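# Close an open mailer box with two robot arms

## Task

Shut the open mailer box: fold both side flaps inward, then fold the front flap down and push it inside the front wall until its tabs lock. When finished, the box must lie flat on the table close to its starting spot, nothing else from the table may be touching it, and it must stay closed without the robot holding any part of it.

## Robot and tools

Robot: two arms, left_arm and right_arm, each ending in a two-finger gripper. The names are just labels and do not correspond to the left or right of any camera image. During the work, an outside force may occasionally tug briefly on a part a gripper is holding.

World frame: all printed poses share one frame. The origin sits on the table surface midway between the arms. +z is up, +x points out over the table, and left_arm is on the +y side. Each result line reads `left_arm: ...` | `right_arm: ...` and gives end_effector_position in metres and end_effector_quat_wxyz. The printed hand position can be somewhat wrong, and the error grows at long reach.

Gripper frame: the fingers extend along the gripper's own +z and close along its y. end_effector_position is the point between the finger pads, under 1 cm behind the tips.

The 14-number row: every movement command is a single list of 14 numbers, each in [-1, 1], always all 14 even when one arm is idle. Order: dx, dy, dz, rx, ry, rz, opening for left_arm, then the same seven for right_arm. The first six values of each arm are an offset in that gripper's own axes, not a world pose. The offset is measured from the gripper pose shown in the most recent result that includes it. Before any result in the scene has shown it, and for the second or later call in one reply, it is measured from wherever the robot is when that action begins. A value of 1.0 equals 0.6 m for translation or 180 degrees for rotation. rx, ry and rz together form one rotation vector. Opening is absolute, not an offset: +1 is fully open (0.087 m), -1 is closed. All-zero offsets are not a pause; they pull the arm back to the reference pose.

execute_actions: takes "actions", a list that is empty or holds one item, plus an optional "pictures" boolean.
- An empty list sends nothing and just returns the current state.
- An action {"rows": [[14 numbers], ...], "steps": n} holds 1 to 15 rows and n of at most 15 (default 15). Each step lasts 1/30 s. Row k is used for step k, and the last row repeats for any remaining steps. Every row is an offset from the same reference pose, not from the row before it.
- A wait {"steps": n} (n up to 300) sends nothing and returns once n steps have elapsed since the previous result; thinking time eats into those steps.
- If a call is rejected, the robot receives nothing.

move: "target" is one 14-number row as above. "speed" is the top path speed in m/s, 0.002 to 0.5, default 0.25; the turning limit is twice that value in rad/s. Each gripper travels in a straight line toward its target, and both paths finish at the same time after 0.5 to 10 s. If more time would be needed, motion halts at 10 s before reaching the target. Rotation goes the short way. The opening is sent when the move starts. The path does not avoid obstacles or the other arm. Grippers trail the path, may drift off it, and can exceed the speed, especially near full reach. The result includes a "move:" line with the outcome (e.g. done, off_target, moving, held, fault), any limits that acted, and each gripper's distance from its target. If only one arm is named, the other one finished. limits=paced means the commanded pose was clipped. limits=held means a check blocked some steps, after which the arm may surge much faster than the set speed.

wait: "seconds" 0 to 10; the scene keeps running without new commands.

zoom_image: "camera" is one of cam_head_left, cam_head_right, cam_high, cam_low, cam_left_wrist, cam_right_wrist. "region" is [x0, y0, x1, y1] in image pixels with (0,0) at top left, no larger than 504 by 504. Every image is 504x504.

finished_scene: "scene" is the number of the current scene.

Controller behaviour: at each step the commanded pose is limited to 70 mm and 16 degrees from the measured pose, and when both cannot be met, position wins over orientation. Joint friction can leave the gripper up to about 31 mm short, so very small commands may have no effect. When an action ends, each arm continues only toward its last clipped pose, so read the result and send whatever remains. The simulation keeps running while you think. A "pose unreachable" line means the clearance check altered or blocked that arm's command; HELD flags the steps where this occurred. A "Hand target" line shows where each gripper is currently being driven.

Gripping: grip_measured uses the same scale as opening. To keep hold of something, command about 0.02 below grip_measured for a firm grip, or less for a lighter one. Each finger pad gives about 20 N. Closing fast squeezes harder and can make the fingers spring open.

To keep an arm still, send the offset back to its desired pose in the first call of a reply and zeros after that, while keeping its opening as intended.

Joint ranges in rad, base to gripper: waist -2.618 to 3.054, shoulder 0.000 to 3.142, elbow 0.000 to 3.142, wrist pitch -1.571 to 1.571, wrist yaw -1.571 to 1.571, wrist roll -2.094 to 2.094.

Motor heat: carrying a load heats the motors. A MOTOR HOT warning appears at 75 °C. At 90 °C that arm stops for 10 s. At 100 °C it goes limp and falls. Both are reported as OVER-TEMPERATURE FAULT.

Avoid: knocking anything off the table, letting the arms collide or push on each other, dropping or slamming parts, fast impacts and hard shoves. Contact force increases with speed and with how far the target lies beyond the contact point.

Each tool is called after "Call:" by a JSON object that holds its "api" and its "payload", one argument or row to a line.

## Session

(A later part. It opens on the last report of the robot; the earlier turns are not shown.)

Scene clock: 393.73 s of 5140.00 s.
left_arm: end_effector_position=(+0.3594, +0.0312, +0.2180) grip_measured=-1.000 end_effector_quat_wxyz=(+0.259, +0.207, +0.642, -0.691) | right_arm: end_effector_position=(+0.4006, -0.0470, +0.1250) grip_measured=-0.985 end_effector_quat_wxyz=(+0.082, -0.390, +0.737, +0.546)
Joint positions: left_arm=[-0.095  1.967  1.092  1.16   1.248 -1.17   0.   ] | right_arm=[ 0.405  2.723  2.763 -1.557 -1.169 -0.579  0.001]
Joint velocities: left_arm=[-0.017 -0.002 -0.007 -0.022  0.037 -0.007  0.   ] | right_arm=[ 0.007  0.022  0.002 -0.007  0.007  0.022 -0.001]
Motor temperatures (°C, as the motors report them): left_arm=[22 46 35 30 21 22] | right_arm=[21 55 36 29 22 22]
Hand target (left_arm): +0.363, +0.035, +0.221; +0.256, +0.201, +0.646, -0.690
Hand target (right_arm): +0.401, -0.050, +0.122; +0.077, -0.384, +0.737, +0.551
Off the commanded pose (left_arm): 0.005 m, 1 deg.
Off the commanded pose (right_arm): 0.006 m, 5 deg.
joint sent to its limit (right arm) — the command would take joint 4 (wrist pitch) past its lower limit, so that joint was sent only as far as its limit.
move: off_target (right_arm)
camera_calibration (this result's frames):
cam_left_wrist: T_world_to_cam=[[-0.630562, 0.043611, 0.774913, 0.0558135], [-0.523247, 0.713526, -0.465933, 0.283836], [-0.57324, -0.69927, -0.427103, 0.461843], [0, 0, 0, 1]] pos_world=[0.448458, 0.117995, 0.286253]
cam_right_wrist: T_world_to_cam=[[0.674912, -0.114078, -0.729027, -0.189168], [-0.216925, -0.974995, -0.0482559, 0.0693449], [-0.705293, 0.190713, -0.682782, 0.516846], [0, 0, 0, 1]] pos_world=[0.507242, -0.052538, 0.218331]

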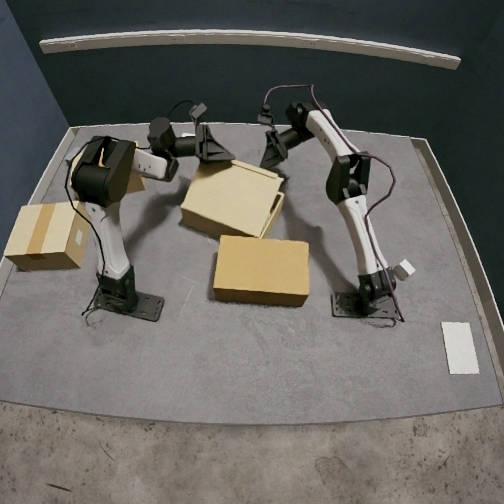

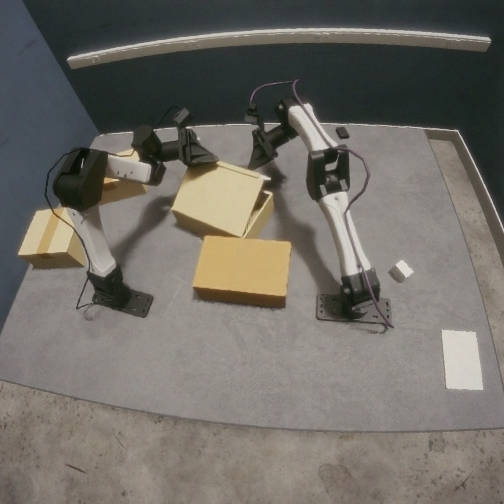

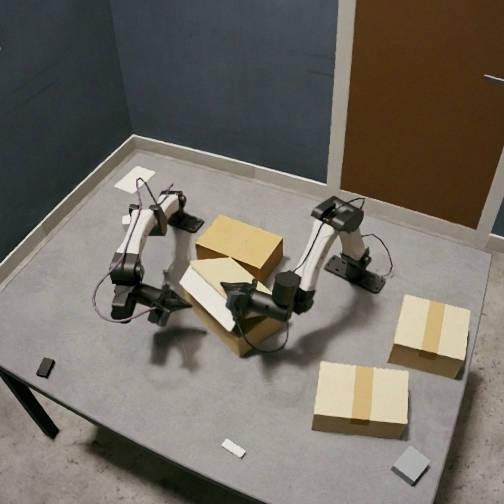

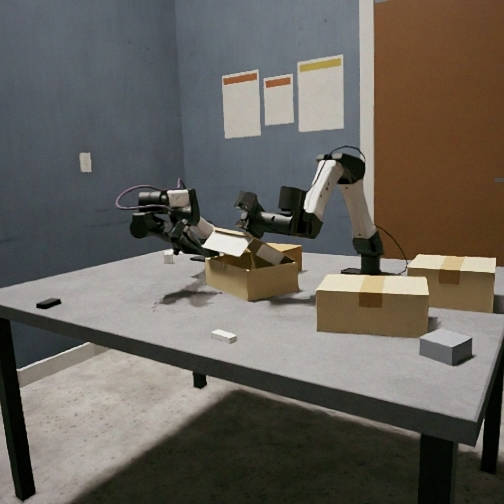

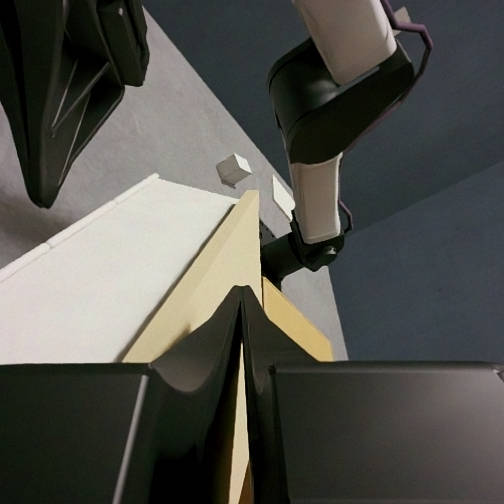

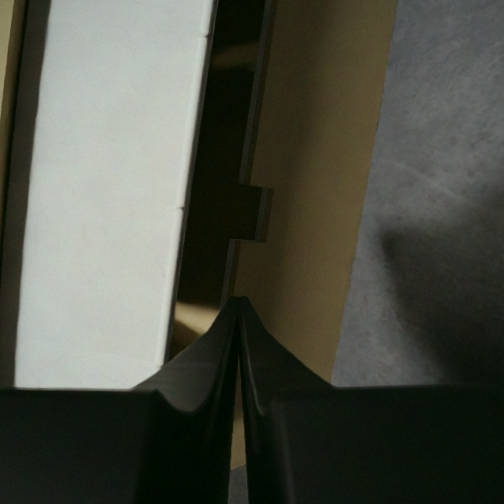

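Call:
{"api": "move", "payload": {
  "target": [0,0,0,0,0,0,-1, 0.007,0.067,0.087,0,0,0,-1],
  "speed": 0.04
}}

Call:
{"api": "wait", "payload": {
  "seconds": 5
}}

Scene clock: 400.80 s of 5140.00 s.
left_arm: end_effector_position=(+0.3594, +0.0312, +0.2183) grip_measured=-1.000 end_effector_quat_wxyz=(+0.261, +0.208, +0.642, -0.691) | right_arm: end_effector_position=(+0.3591, -0.0061, +0.1185) grip_measured=-0.985 end_effector_quat_wxyz=(+0.073, -0.385, +0.746, +0.538)
Joint positions: left_arm=[-0.095  1.967  1.092  1.164  1.248 -1.17   0.   ] | right_arm=[ 0.518  2.401  2.128 -1.015 -1.13  -0.3    0.001]
Joint velocities: left_arm=[-0.002  0.012 -0.017  0.022  0.066  0.007  0.   ] | right_arm=[ 0.012 -0.002 -0.002  0.081  0.037  0.007 -0.   ]
Motor temperatures (°C, as the motors report them): left_arm=[22 46 35 30 21 22] | right_arm=[21 55 36 28 22 22]
Hand target (left_arm): +0.359, +0.031, +0.218; +0.259, +0.207, +0.642, -0.691
Hand target (right_arm): +0.354, -0.001, +0.131; +0.080, -0.392, +0.737, +0.545
Off the commanded pose (left_arm): 0.000 m, 0 deg.
Off the commanded pose (right_arm): 0.016 m, 2 deg.
After step 90, 1.90 s passed at rest.
move: off_target (right_arm)
camera_calibration (this result's frames):
cam_left_wrist: T_world_to_cam=[[-0.633412, 0.0443782, 0.772541, 0.0570282], [-0.521526, 0.713063, -0.468564, 0.283945], [-0.571664, -0.699694, -0.428518, 0.461737], [0, 0, 0, 1]] pos_world=[0.448166, 0.118073, 0.286853]
cam_right_wrist: T_world_to_cam=[[0.662408, -0.138889, -0.736156, -0.156067], [-0.223883, -0.974457, -0.0176048, 0.0987576], [-0.714907, 0.176474, -0.676583, 0.477976], [0, 0, 0, 1]] pos_world=[0.467199, -0.00979131, 0.21024]

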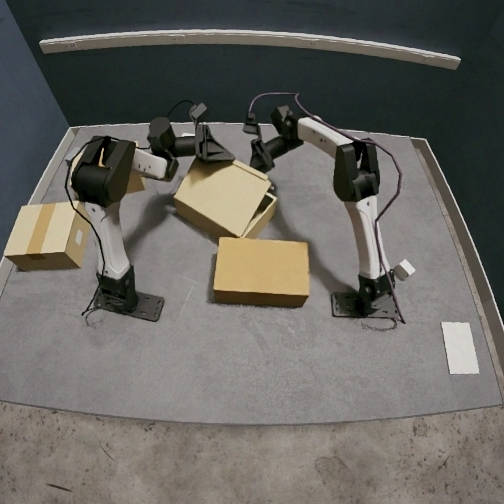

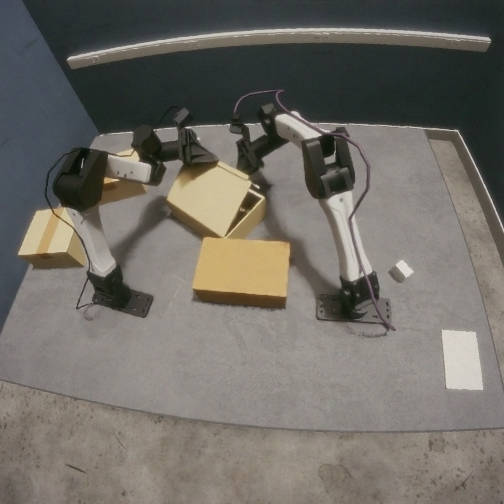

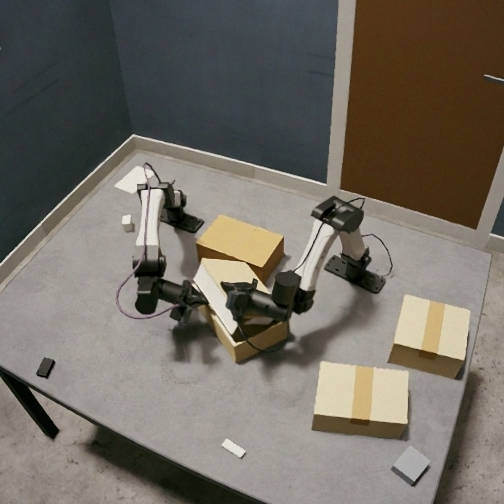

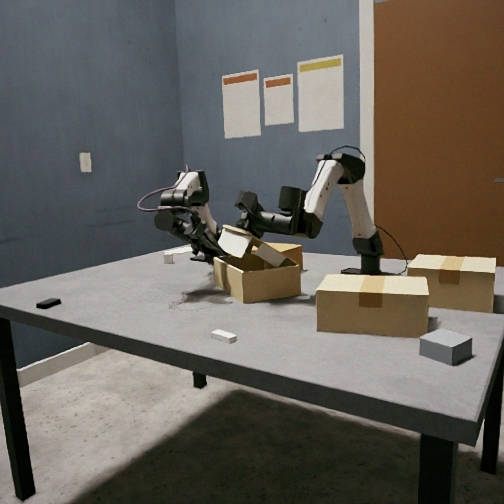

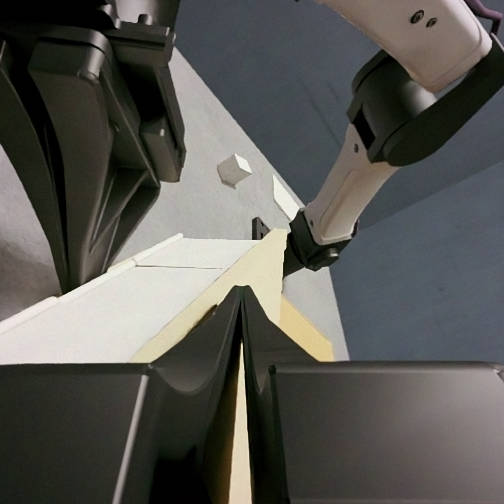

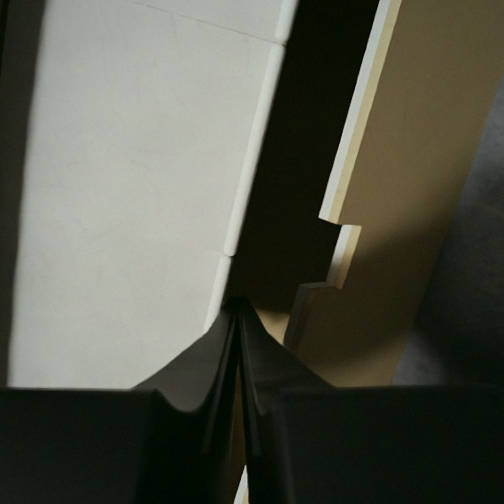

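Scene clock: 405.80 s of 5140.00 s.
left_arm: end_effector_position=(+0.3594, +0.0312, +0.2183) grip_measured=-1.000 end_effector_quat_wxyz=(+0.261, +0.208, +0.642, -0.691) | right_arm: end_effector_position=(+0.3593, -0.0060, +0.1186) grip_measured=-0.985 end_effector_quat_wxyz=(+0.073, -0.384, +0.747, +0.538)
Joint positions: left_arm=[-0.095  1.967  1.092  1.164  1.248 -1.17   0.   ] | right_arm=[ 0.518  2.401  2.127 -1.013 -1.13  -0.297  0.001]
Joint velocities: left_arm=[ 0.012 -0.002 -0.012 -0.007 -0.037 -0.037  0.   ] | right_arm=[ 0.007 -0.007  0.012 -0.051 -0.022  0.022 -0.   ]
Motor temperatures (°C, as the motors report them): left_arm=[22 46 35 30 21 22] | right_arm=[21 56 36 28 23 22]
Hand target (left_arm): +0.359, +0.031, +0.218; +0.259, +0.207, +0.642, -0.691
Hand target (right_arm): +0.354, -0.001, +0.131; +0.080, -0.392, +0.737, +0.545
Off the commanded pose (left_arm): 0.000 m, 0 deg.
Off the commanded pose (right_arm): 0.015 m, 2 deg.
Steps of this call (steps 1 to 90: nothing new was sent; then 2.00 s passed at rest). Readings (end_effector_position):
1: left_arm (+0.3594, +0.0312, +0.2183) | right_arm (+0.3592, -0.0061, +0.1185)
2: left_arm (+0.3594, +0.0312, +0.2183) | right_arm (+0.3593, -0.0060, +0.1185)
4: left_arm (+0.3594, +0.0312, +0.2183) | right_arm (+0.3593, -0.0060, +0.1186)
8: left_arm (+0.3594, +0.0312, +0.2183) | right_arm (+0.3593, -0.0060, +0.1186)
90: the state above
camera_calibration (this result's frames):
cam_left_wrist: T_world_to_cam=[[-0.633412, 0.0443782, 0.772541, 0.0570282], [-0.521526, 0.713063, -0.468564, 0.283945], [-0.571664, -0.699694, -0.428518, 0.461737], [0, 0, 0, 1]] pos_world=[0.448166, 0.118073, 0.286853]
cam_right_wrist: T_world_to_cam=[[0.661803, -0.139637, -0.736559, -0.155776], [-0.225111, -0.974175, -0.0175802, 0.0993966], [-0.715082, 0.177442, -0.676145, 0.478227], [0, 0, 0, 1]] pos_world=[0.46744, -0.00978007, 0.210361]

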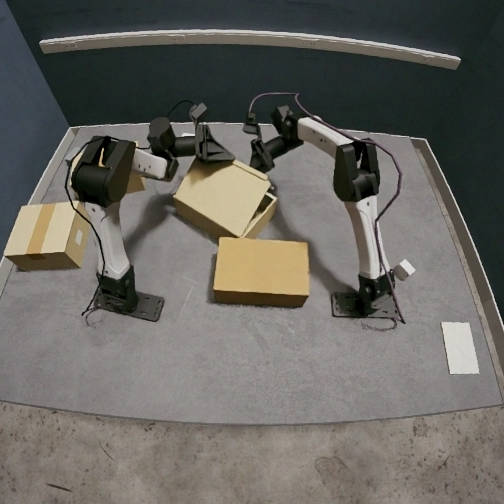

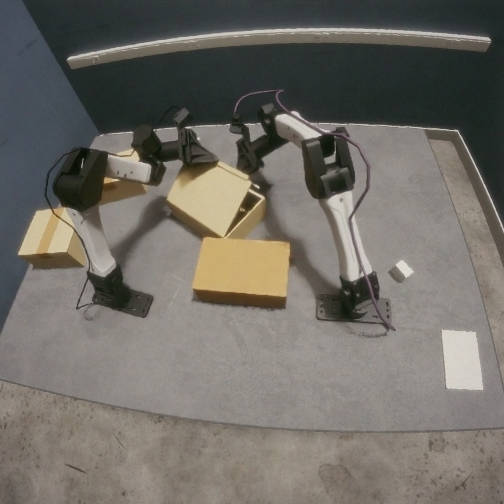

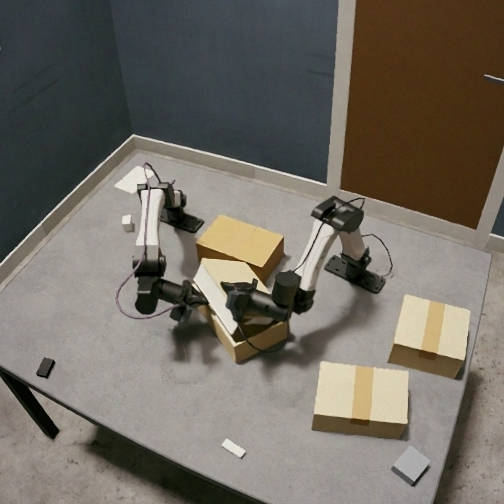

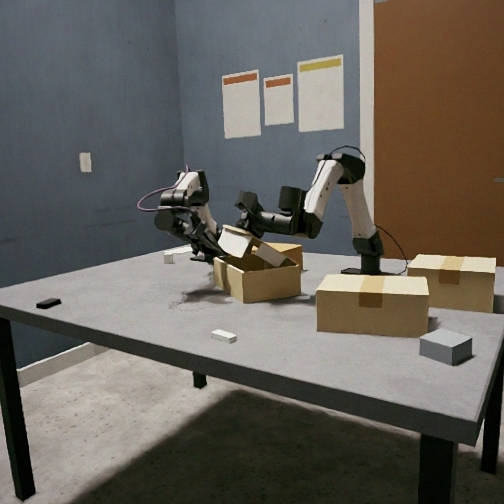

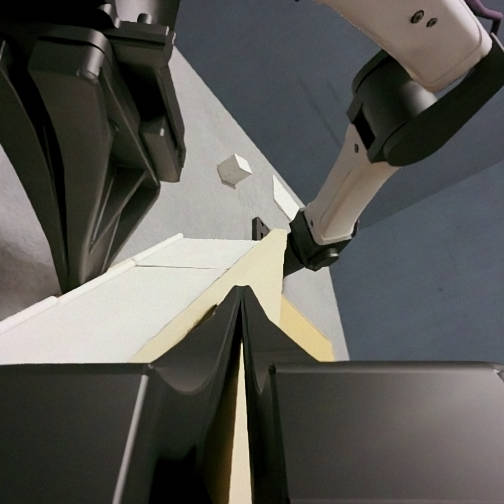

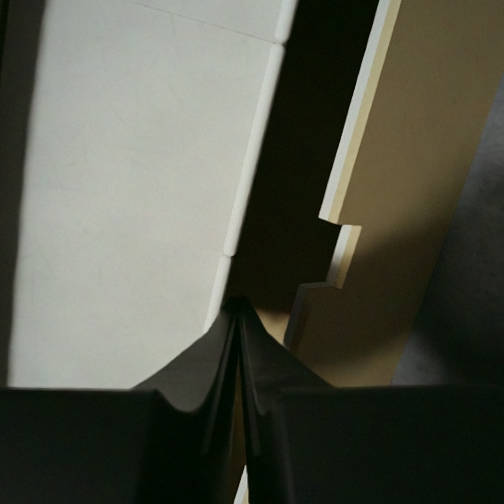

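Call:
{"api": "move", "payload": {
  "target": [0,0,0,0,0,0,-1, 0,0,-0.06,0,0,0,-1],
  "speed": 0.06
}}

Call:
{"api": "move", "payload": {
  "target": [0,0,0,0,0,0,-1, -0.035,0.048,-0.025,0,0,0,-1],
  "speed": 0.06
}}

Call:
{"api": "move", "payload": {
  "target": [0,0,0,0,0,0,-1, 0,0,0.1,0,0,0,-1],
  "speed": 0.04
}}

Scene clock: 410.37 s of 5140.00 s.
left_arm: end_effector_position=(+0.3594, +0.0312, +0.2183) grip_measured=-1.000 end_effector_quat_wxyz=(+0.261, +0.208, +0.642, -0.691) | right_arm: end_effector_position=(+0.3683, -0.0361, +0.1321) grip_measured=-0.985 end_effector_quat_wxyz=(+0.073, -0.383, +0.749, +0.536)
Joint positions: left_arm=[-0.095  1.967  1.092  1.164  1.248 -1.17   0.   ] | right_arm=[ 0.454  2.426  2.237 -1.226 -1.138 -0.436  0.001]
Joint velocities: left_arm=[-0.002 -0.002 -0.007  0.037  0.007  0.022  0.   ] | right_arm=[-0.032 -0.002  0.027 -0.066 -0.007 -0.051  0.001]
Motor temperatures (°C, as the motors report them): left_arm=[22 46 36 30 21 22] | right_arm=[21 57 36 28 23 22]
Hand target (left_arm): +0.359, +0.031, +0.218; +0.261, +0.208, +0.642, -0.691
Hand target (right_arm): +0.370, -0.037, +0.134; +0.074, -0.383, +0.747, +0.539
Off the commanded pose (left_arm): 0.000 m, 0 deg.
Off the commanded pose (right_arm): 0.002 m, 0 deg.
After step 90, 0.33 s passed at rest.
move: done
camera_calibration (this result's frames):
cam_left_wrist: T_world_to_cam=[[-0.633412, 0.0443782, 0.772541, 0.0570282], [-0.521526, 0.713063, -0.468564, 0.283945], [-0.571664, -0.699694, -0.428518, 0.461737], [0, 0, 0, 1]] pos_world=[0.448166, 0.118073, 0.286853]
cam_right_wrist: T_world_to_cam=[[0.660871, -0.14629, -0.736104, -0.156005], [-0.229084, -0.97333, -0.0122354, 0.0731526], [-0.714682, 0.176715, -0.676758, 0.499072], [0, 0, 0, 1]] pos_world=[0.476535, -0.039814, 0.22381]

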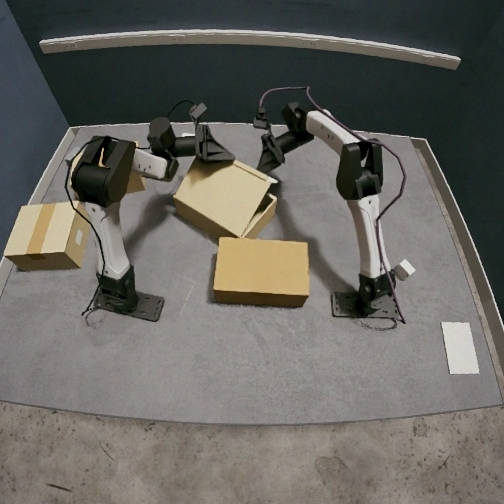

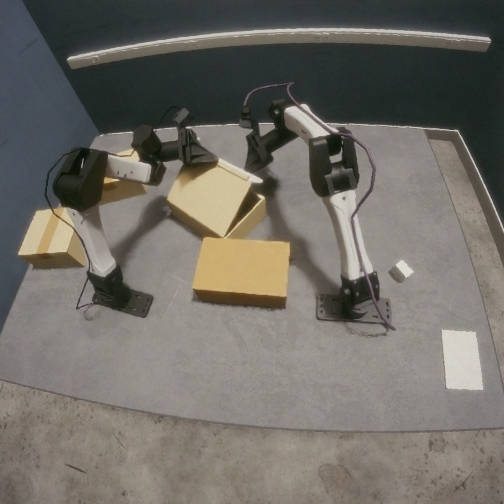

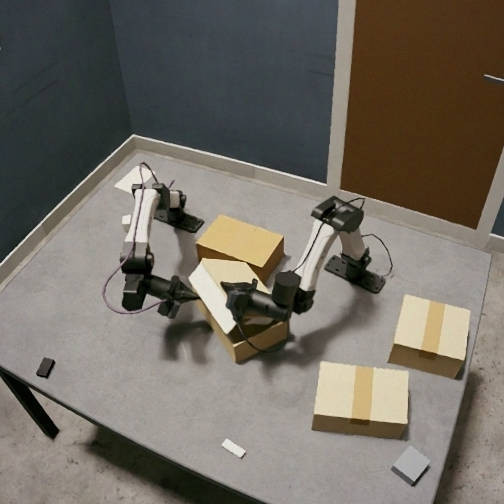

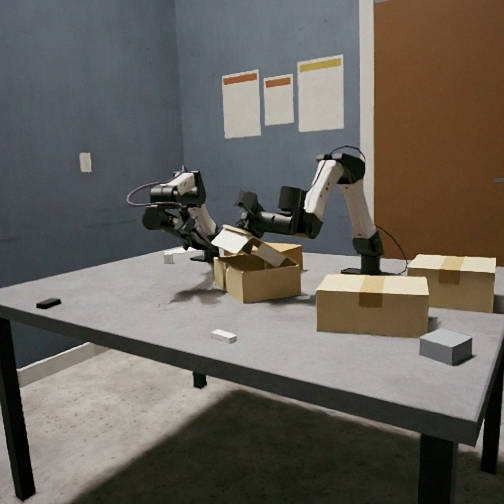

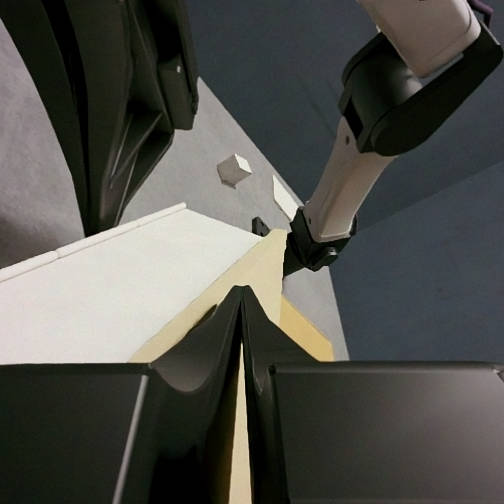

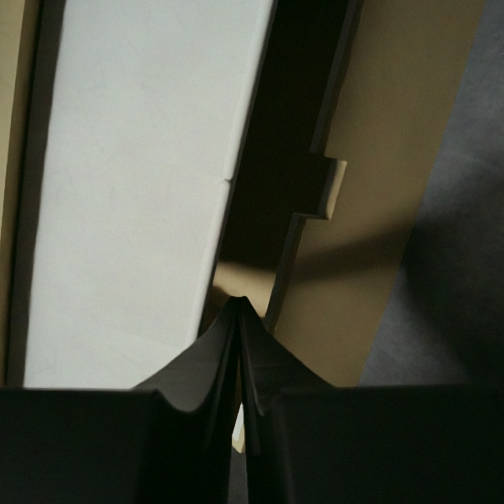

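Scene clock: 411.63 s of 5140.00 s.
left_arm: end_effector_position=(+0.3592, +0.0312, +0.2189) grip_measured=-1.000 end_effector_quat_wxyz=(+0.262, +0.210, +0.640, -0.691) | right_arm: end_effector_position=(+0.3718, -0.0365, +0.1658) grip_measured=-0.985 end_effector_quat_wxyz=(+0.081, -0.386, +0.752, +0.528)
Joint positions: left_arm=[-0.095  1.967  1.092  1.17   1.249 -1.171  0.   ] | right_arm=[ 0.454  2.452  2.43  -1.37  -1.119 -0.429  0.001]
Joint velocities: left_arm=[-0.022  0.002 -0.012 -0.051  0.037  0.007  0.   ] | right_arm=[ 0.012  0.007  0.046 -0.051  0.125 -0.037 -0.001]
Motor temperatures (°C, as the motors report them): left_arm=[22 46 36 30 21 22] | right_arm=[21 57 36 28 23 22]
Hand target (left_arm): +0.359, +0.031, +0.218; +0.261, +0.208, +0.642, -0.691
Hand target (right_arm): +0.369, -0.035, +0.171; +0.074, -0.382, +0.749, +0.536
Off the commanded pose (left_arm): 0.001 m, 0 deg.
Off the commanded pose (right_arm): 0.006 m, 1 deg.
move: done
camera_calibration (this result's frames):
cam_left_wrist: T_world_to_cam=[[-0.637666, 0.0457873, 0.768951, 0.0587703], [-0.518633, 0.712566, -0.472515, 0.283958], [-0.569563, -0.70011, -0.430632, 0.46164], [0, 0, 0, 1]] pos_world=[0.447679, 0.118169, 0.28778]
cam_right_wrist: T_world_to_cam=[[0.676323, -0.158087, -0.719441, -0.142487], [-0.235288, -0.971896, -0.00762592, 0.0755203], [-0.698016, 0.174434, -0.694512, 0.521115], [0, 0, 0, 1]] pos_world=[0.477883, -0.0400275, 0.259986]

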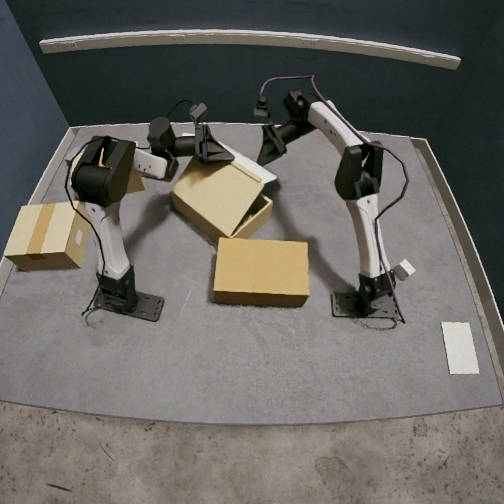

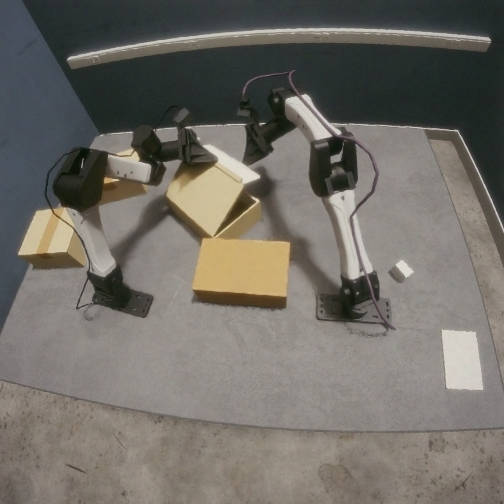

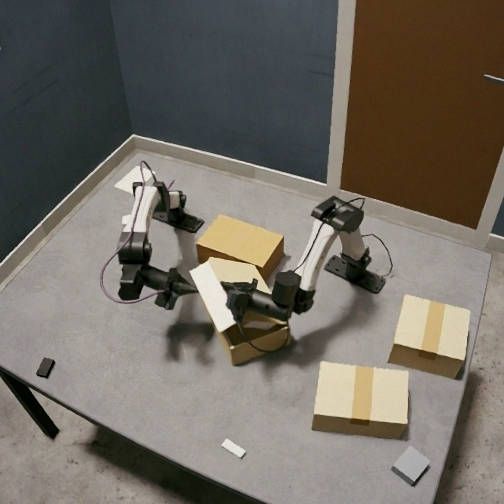

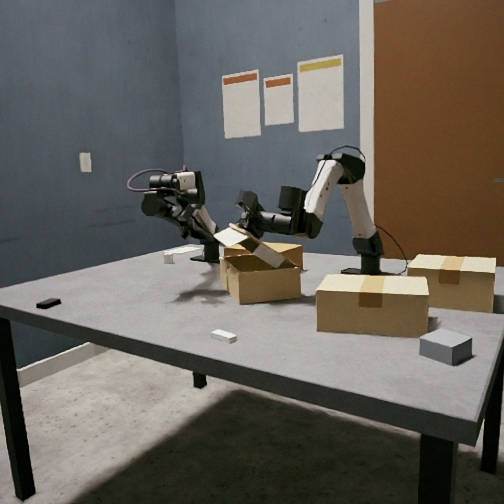

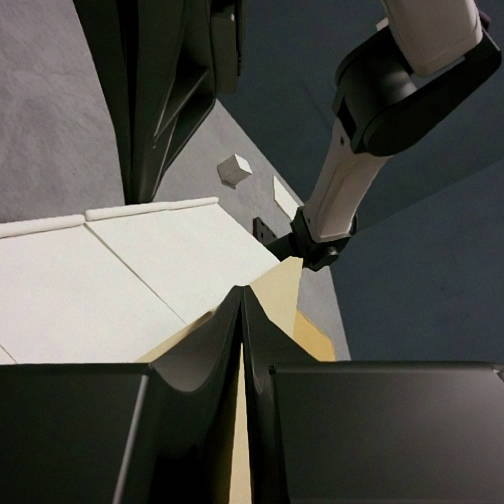

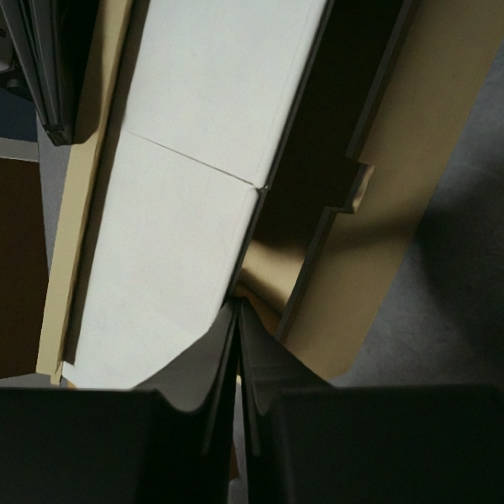

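Scene clock: 413.53 s of 5140.00 s.
left_arm: end_effector_position=(+0.3592, +0.0312, +0.2189) grip_measured=-1.000 end_effector_quat_wxyz=(+0.263, +0.210, +0.640, -0.691) | right_arm: end_effector_position=(+0.3578, +0.0086, +0.1267) grip_measured=-0.985 end_effector_quat_wxyz=(+0.068, -0.380, +0.761, +0.521)
Joint positions: left_arm=[-0.095  1.967  1.092  1.17   1.249 -1.171  0.   ] | right_arm=[ 0.553  2.413  2.199 -1.025 -1.077 -0.22   0.001]
Joint velocities: left_arm=[ 0.017 -0.002  0.002 -0.022  0.022  0.007  0.   ] | right_arm=[ 0.002 -0.012 -0.012  0.051 -0.051 -0.007  0.   ]
Motor temperatures (°C, as the motors report them): left_arm=[22 46 36 31 21 22] | right_arm=[21 57 36 28 23 22]
Hand target (left_arm): +0.359, +0.031, +0.219; +0.263, +0.210, +0.640, -0.691
Hand target (right_arm): +0.354, +0.014, +0.139; +0.079, -0.388, +0.752, +0.527
Off the commanded pose (left_arm): 0.000 m, 0 deg.
Off the commanded pose (right_arm): 0.015 m, 2 deg.
move: off_target (right_arm)
camera_calibration (this result's frames):
cam_left_wrist: T_world_to_cam=[[-0.637949, 0.0458635, 0.768711, 0.0588918], [-0.518458, 0.712519, -0.472777, 0.283968], [-0.569404, -0.700153, -0.430773, 0.461629], [0, 0, 0, 1]] pos_world=[0.447649, 0.118177, 0.28784]
cam_right_wrist: T_world_to_cam=[[0.659553, -0.181751, -0.729354, -0.146572], [-0.238662, -0.970752, 0.0260848, 0.1127], [-0.712763, 0.156865, -0.683639, 0.480364], [0, 0, 0, 1]] pos_world=[0.465955, 0.00741196, 0.218553]

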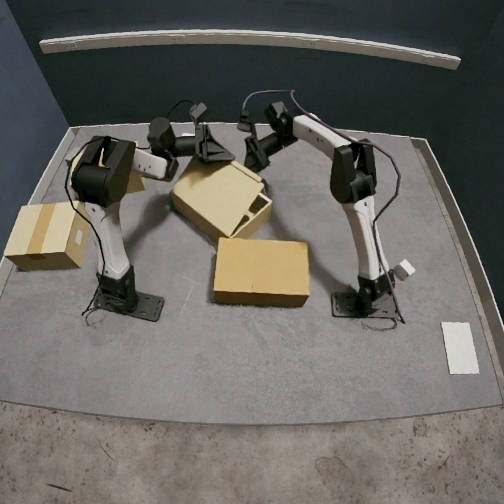

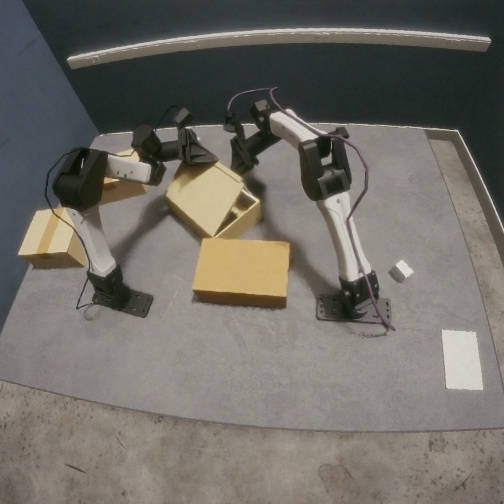

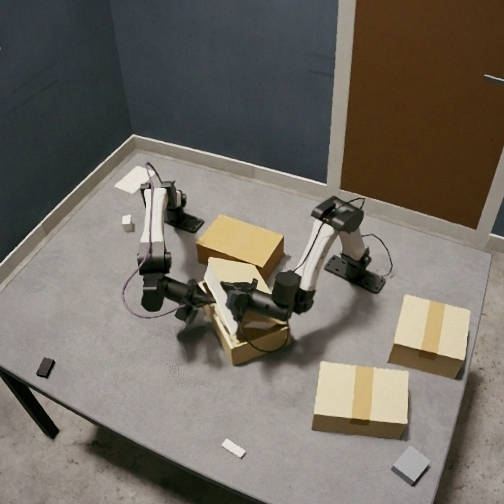

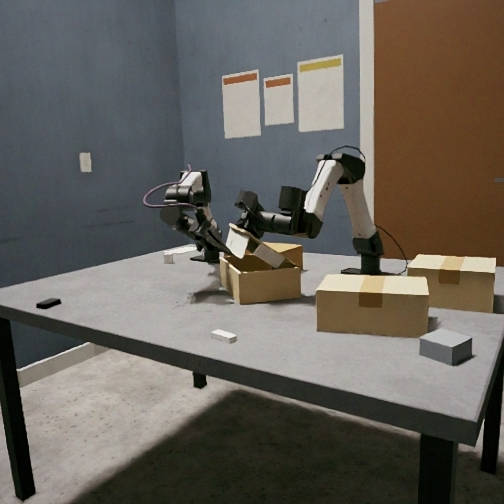

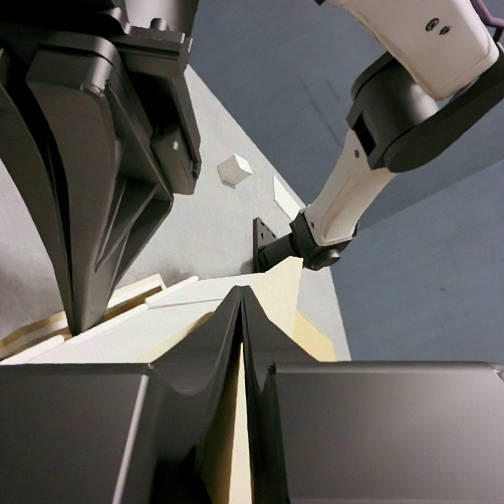

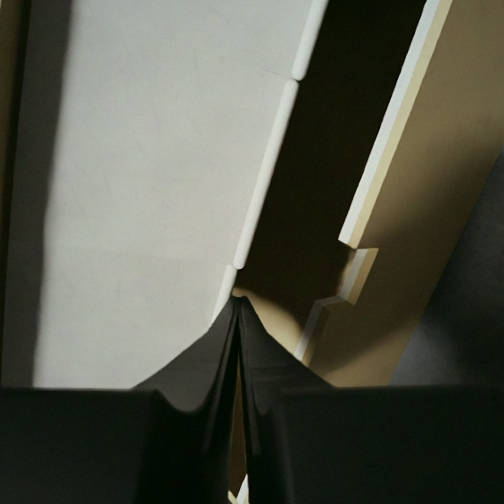

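Call:
{"api": "move", "payload": {
  "target": [0.04,0.05,0,0,0,0,-1, 0,0,0,0,0,0,-1],
  "speed": 0.025
}}

Scene clock: 421.73 s of 5140.00 s.
left_arm: end_effector_position=(+0.3617, +0.0307, +0.2080) grip_measured=-1.000 end_effector_quat_wxyz=(+0.293, +0.232, +0.621, -0.688) | right_arm: end_effector_position=(+0.3637, +0.0037, +0.1197) grip_measured=-0.985 end_effector_quat_wxyz=(+0.073, -0.379, +0.775, +0.500)
Joint positions: left_arm=[-0.095  2.022  1.079  1.322  1.241 -1.171  0.   ] | right_arm=[ 0.548  2.412  2.198 -1.027 -1.028 -0.22   0.001]
Joint velocities: left_arm=[-0.007 -0.007 -0.032  0.007 -0.022  0.007  0.   ] | right_arm=[-0.012  0.007 -0.002 -0.066  0.007 -0.051 -0.   ]
Motor temperatures (°C, as the motors report them): left_arm=[22 46 36 31 21 22] | right_arm=[21 58 36 28 23 22]
Hand target (left_arm): +0.358, +0.028, +0.181; -0.262, -0.210, -0.640, +0.691
Hand target (right_arm): +0.358, +0.008, +0.127; +0.068, -0.380, +0.761, +0.521
Off the commanded pose (left_arm): 0.028 m, 5 deg.
Off the commanded pose (right_arm): 0.010 m, 3 deg.
After step 90, 3.43 s passed at rest.
move: off_target (left_arm, right_arm)
camera_calibration (this result's frames):
cam_left_wrist: T_world_to_cam=[[-0.697944, 0.0590345, 0.713715, 0.101655], [-0.483203, 0.696742, -0.530157, 0.280112], [-0.528572, -0.714889, -0.457761, 0.449265], [0, 0, 0, 1]] pos_world=[0.44377, 0.120008, 0.281607]
cam_right_wrist: T_world_to_cam=[[0.670622, -0.225716, -0.706625, -0.163004], [-0.259814, -0.963713, 0.0612609, 0.112966], [-0.694812, 0.142508, -0.704931, 0.47658], [0, 0, 0, 1]] pos_world=[0.469798, 0.00415785, 0.213852]

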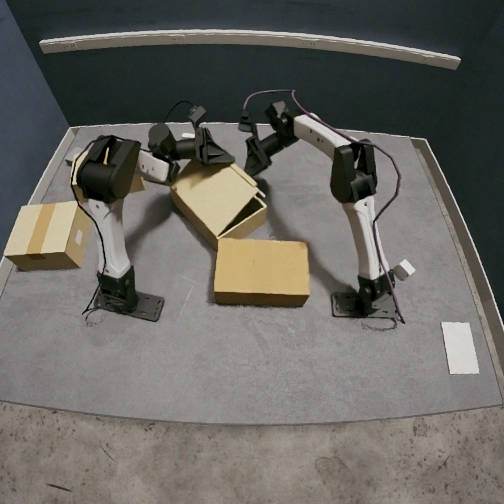

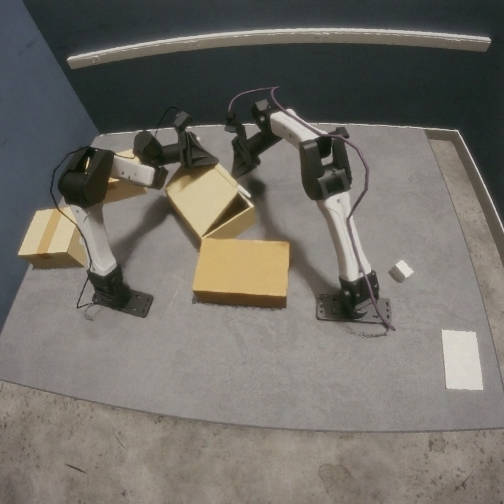

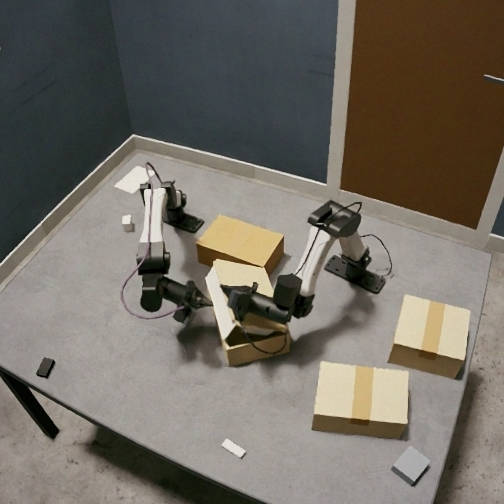

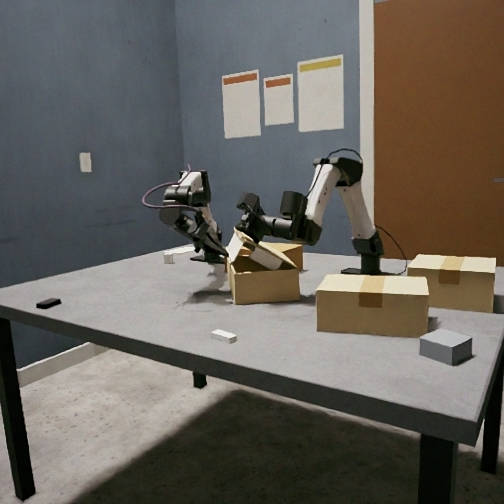

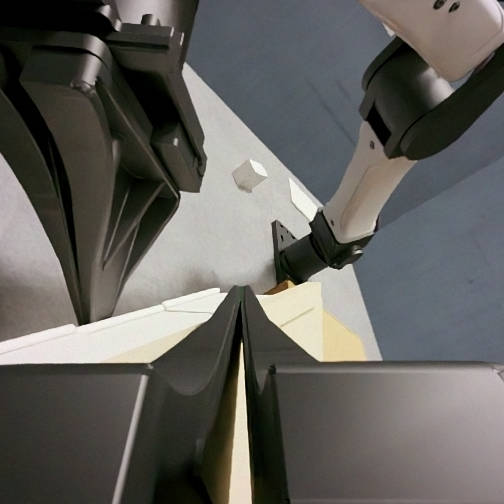

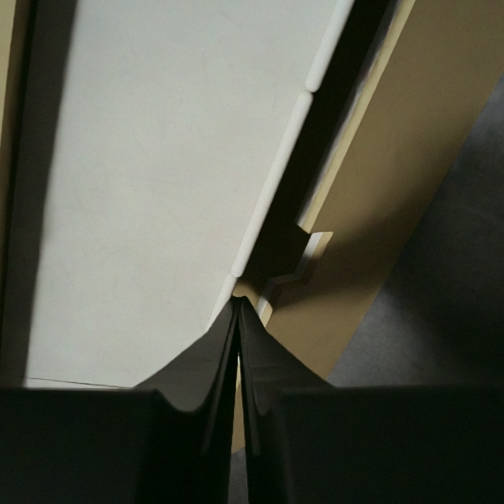

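Call:
{"api": "move", "payload": {
  "target": [0.06,0.075,0,0,0,0,-1, -0.022,0.06,0.01,0,0,0,-1],
  "speed": 0.025
}}

Scene clock: 427.83 s of 5140.00 s.
left_arm: end_effector_position=(+0.3699, +0.0271, +0.1667) grip_measured=-1.000 end_effector_quat_wxyz=(+0.318, +0.244, +0.607, -0.686) | right_arm: end_effector_position=(+0.3436, +0.0170, +0.1299) grip_measured=-0.985 end_effector_quat_wxyz=(+0.049, -0.370, +0.786, +0.492)
Joint positions: left_arm=[-0.099  2.174  1.079  1.528  1.223 -1.164  0.   ] | right_arm=[ 0.595  2.386  2.198 -1.046 -1.    -0.145  0.001]
Joint velocities: left_arm=[ 0.002 -0.002  0.012 -0.007 -0.066 -0.007  0.   ] | right_arm=[-0.002 -0.002 -0.002  0.007 -0.066  0.037 -0.001]
Motor temperatures (°C, as the motors report them): left_arm=[22 45 35 30 21 22] | right_arm=[21 59 36 28 23 22]
Hand target (left_arm): +0.365, +0.024, +0.151; -0.293, -0.232, -0.621, +0.689
Hand target (right_arm): +0.347, +0.023, +0.149; +0.073, -0.380, +0.775, +0.500
Off the commanded pose (left_arm): 0.016 m, 4 deg.
Off the commanded pose (right_arm): 0.021 m, 3 deg.
After step 90, 0.23 s passed at rest.
move: off_target (left_arm, right_arm)
camera_calibration (this result's frames):
cam_left_wrist: T_world_to_cam=[[-0.738132, 0.063804, 0.671633, 0.15885], [-0.461184, 0.678882, -0.571339, 0.2639], [-0.492413, -0.73147, -0.471679, 0.421491], [0, 0, 0, 1]] pos_world=[0.446506, 0.119016, 0.242896]
cam_right_wrist: T_world_to_cam=[[0.640254, -0.254181, -0.724891, -0.126103], [-0.255715, -0.960371, 0.110893, 0.112095], [-0.724351, 0.114365, -0.67988, 0.47531], [0, 0, 0, 1]] pos_world=[0.453694, 0.021241, 0.219312]

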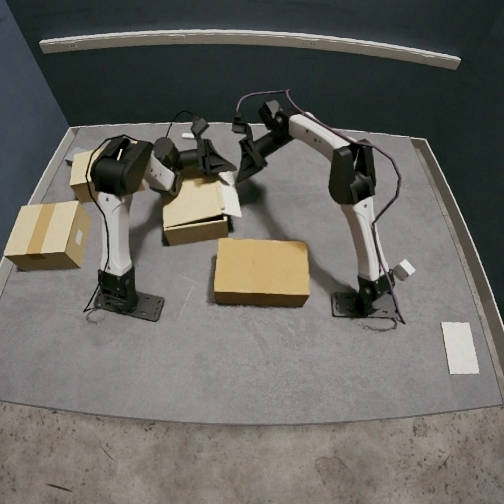

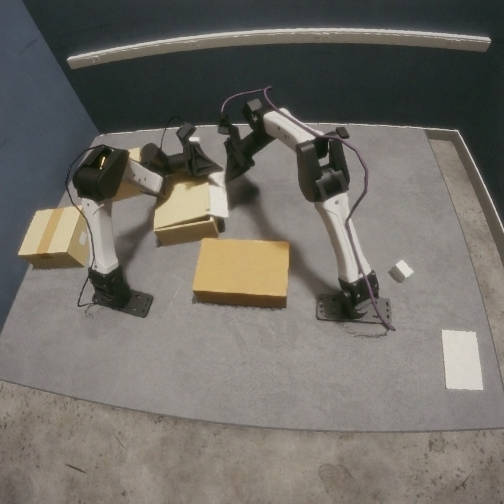

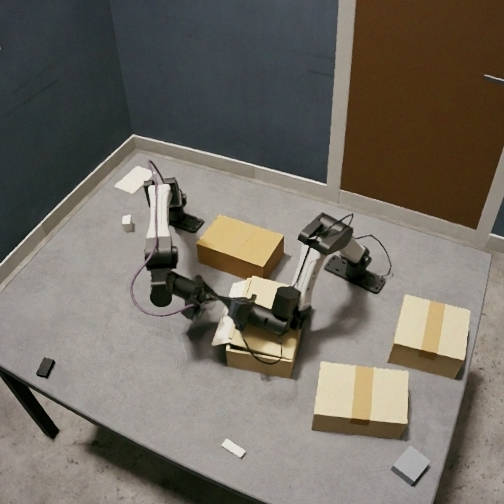

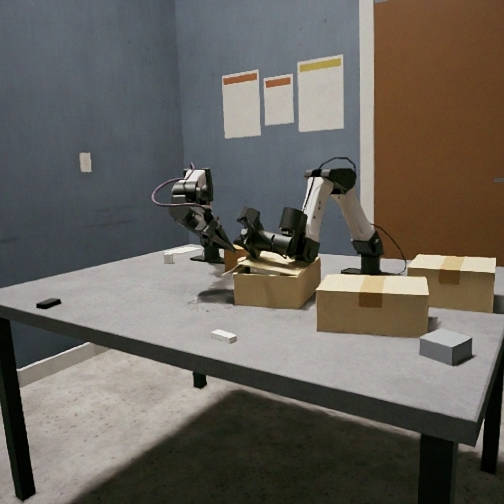

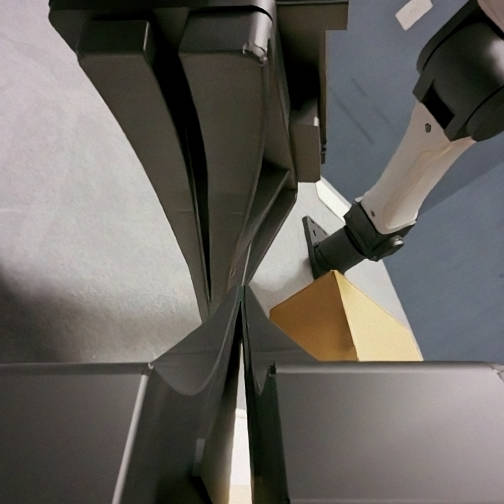

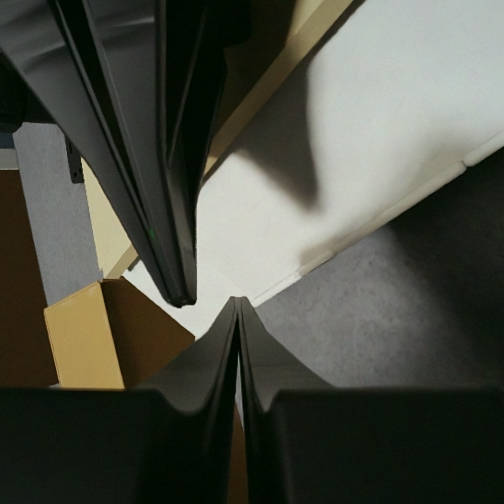

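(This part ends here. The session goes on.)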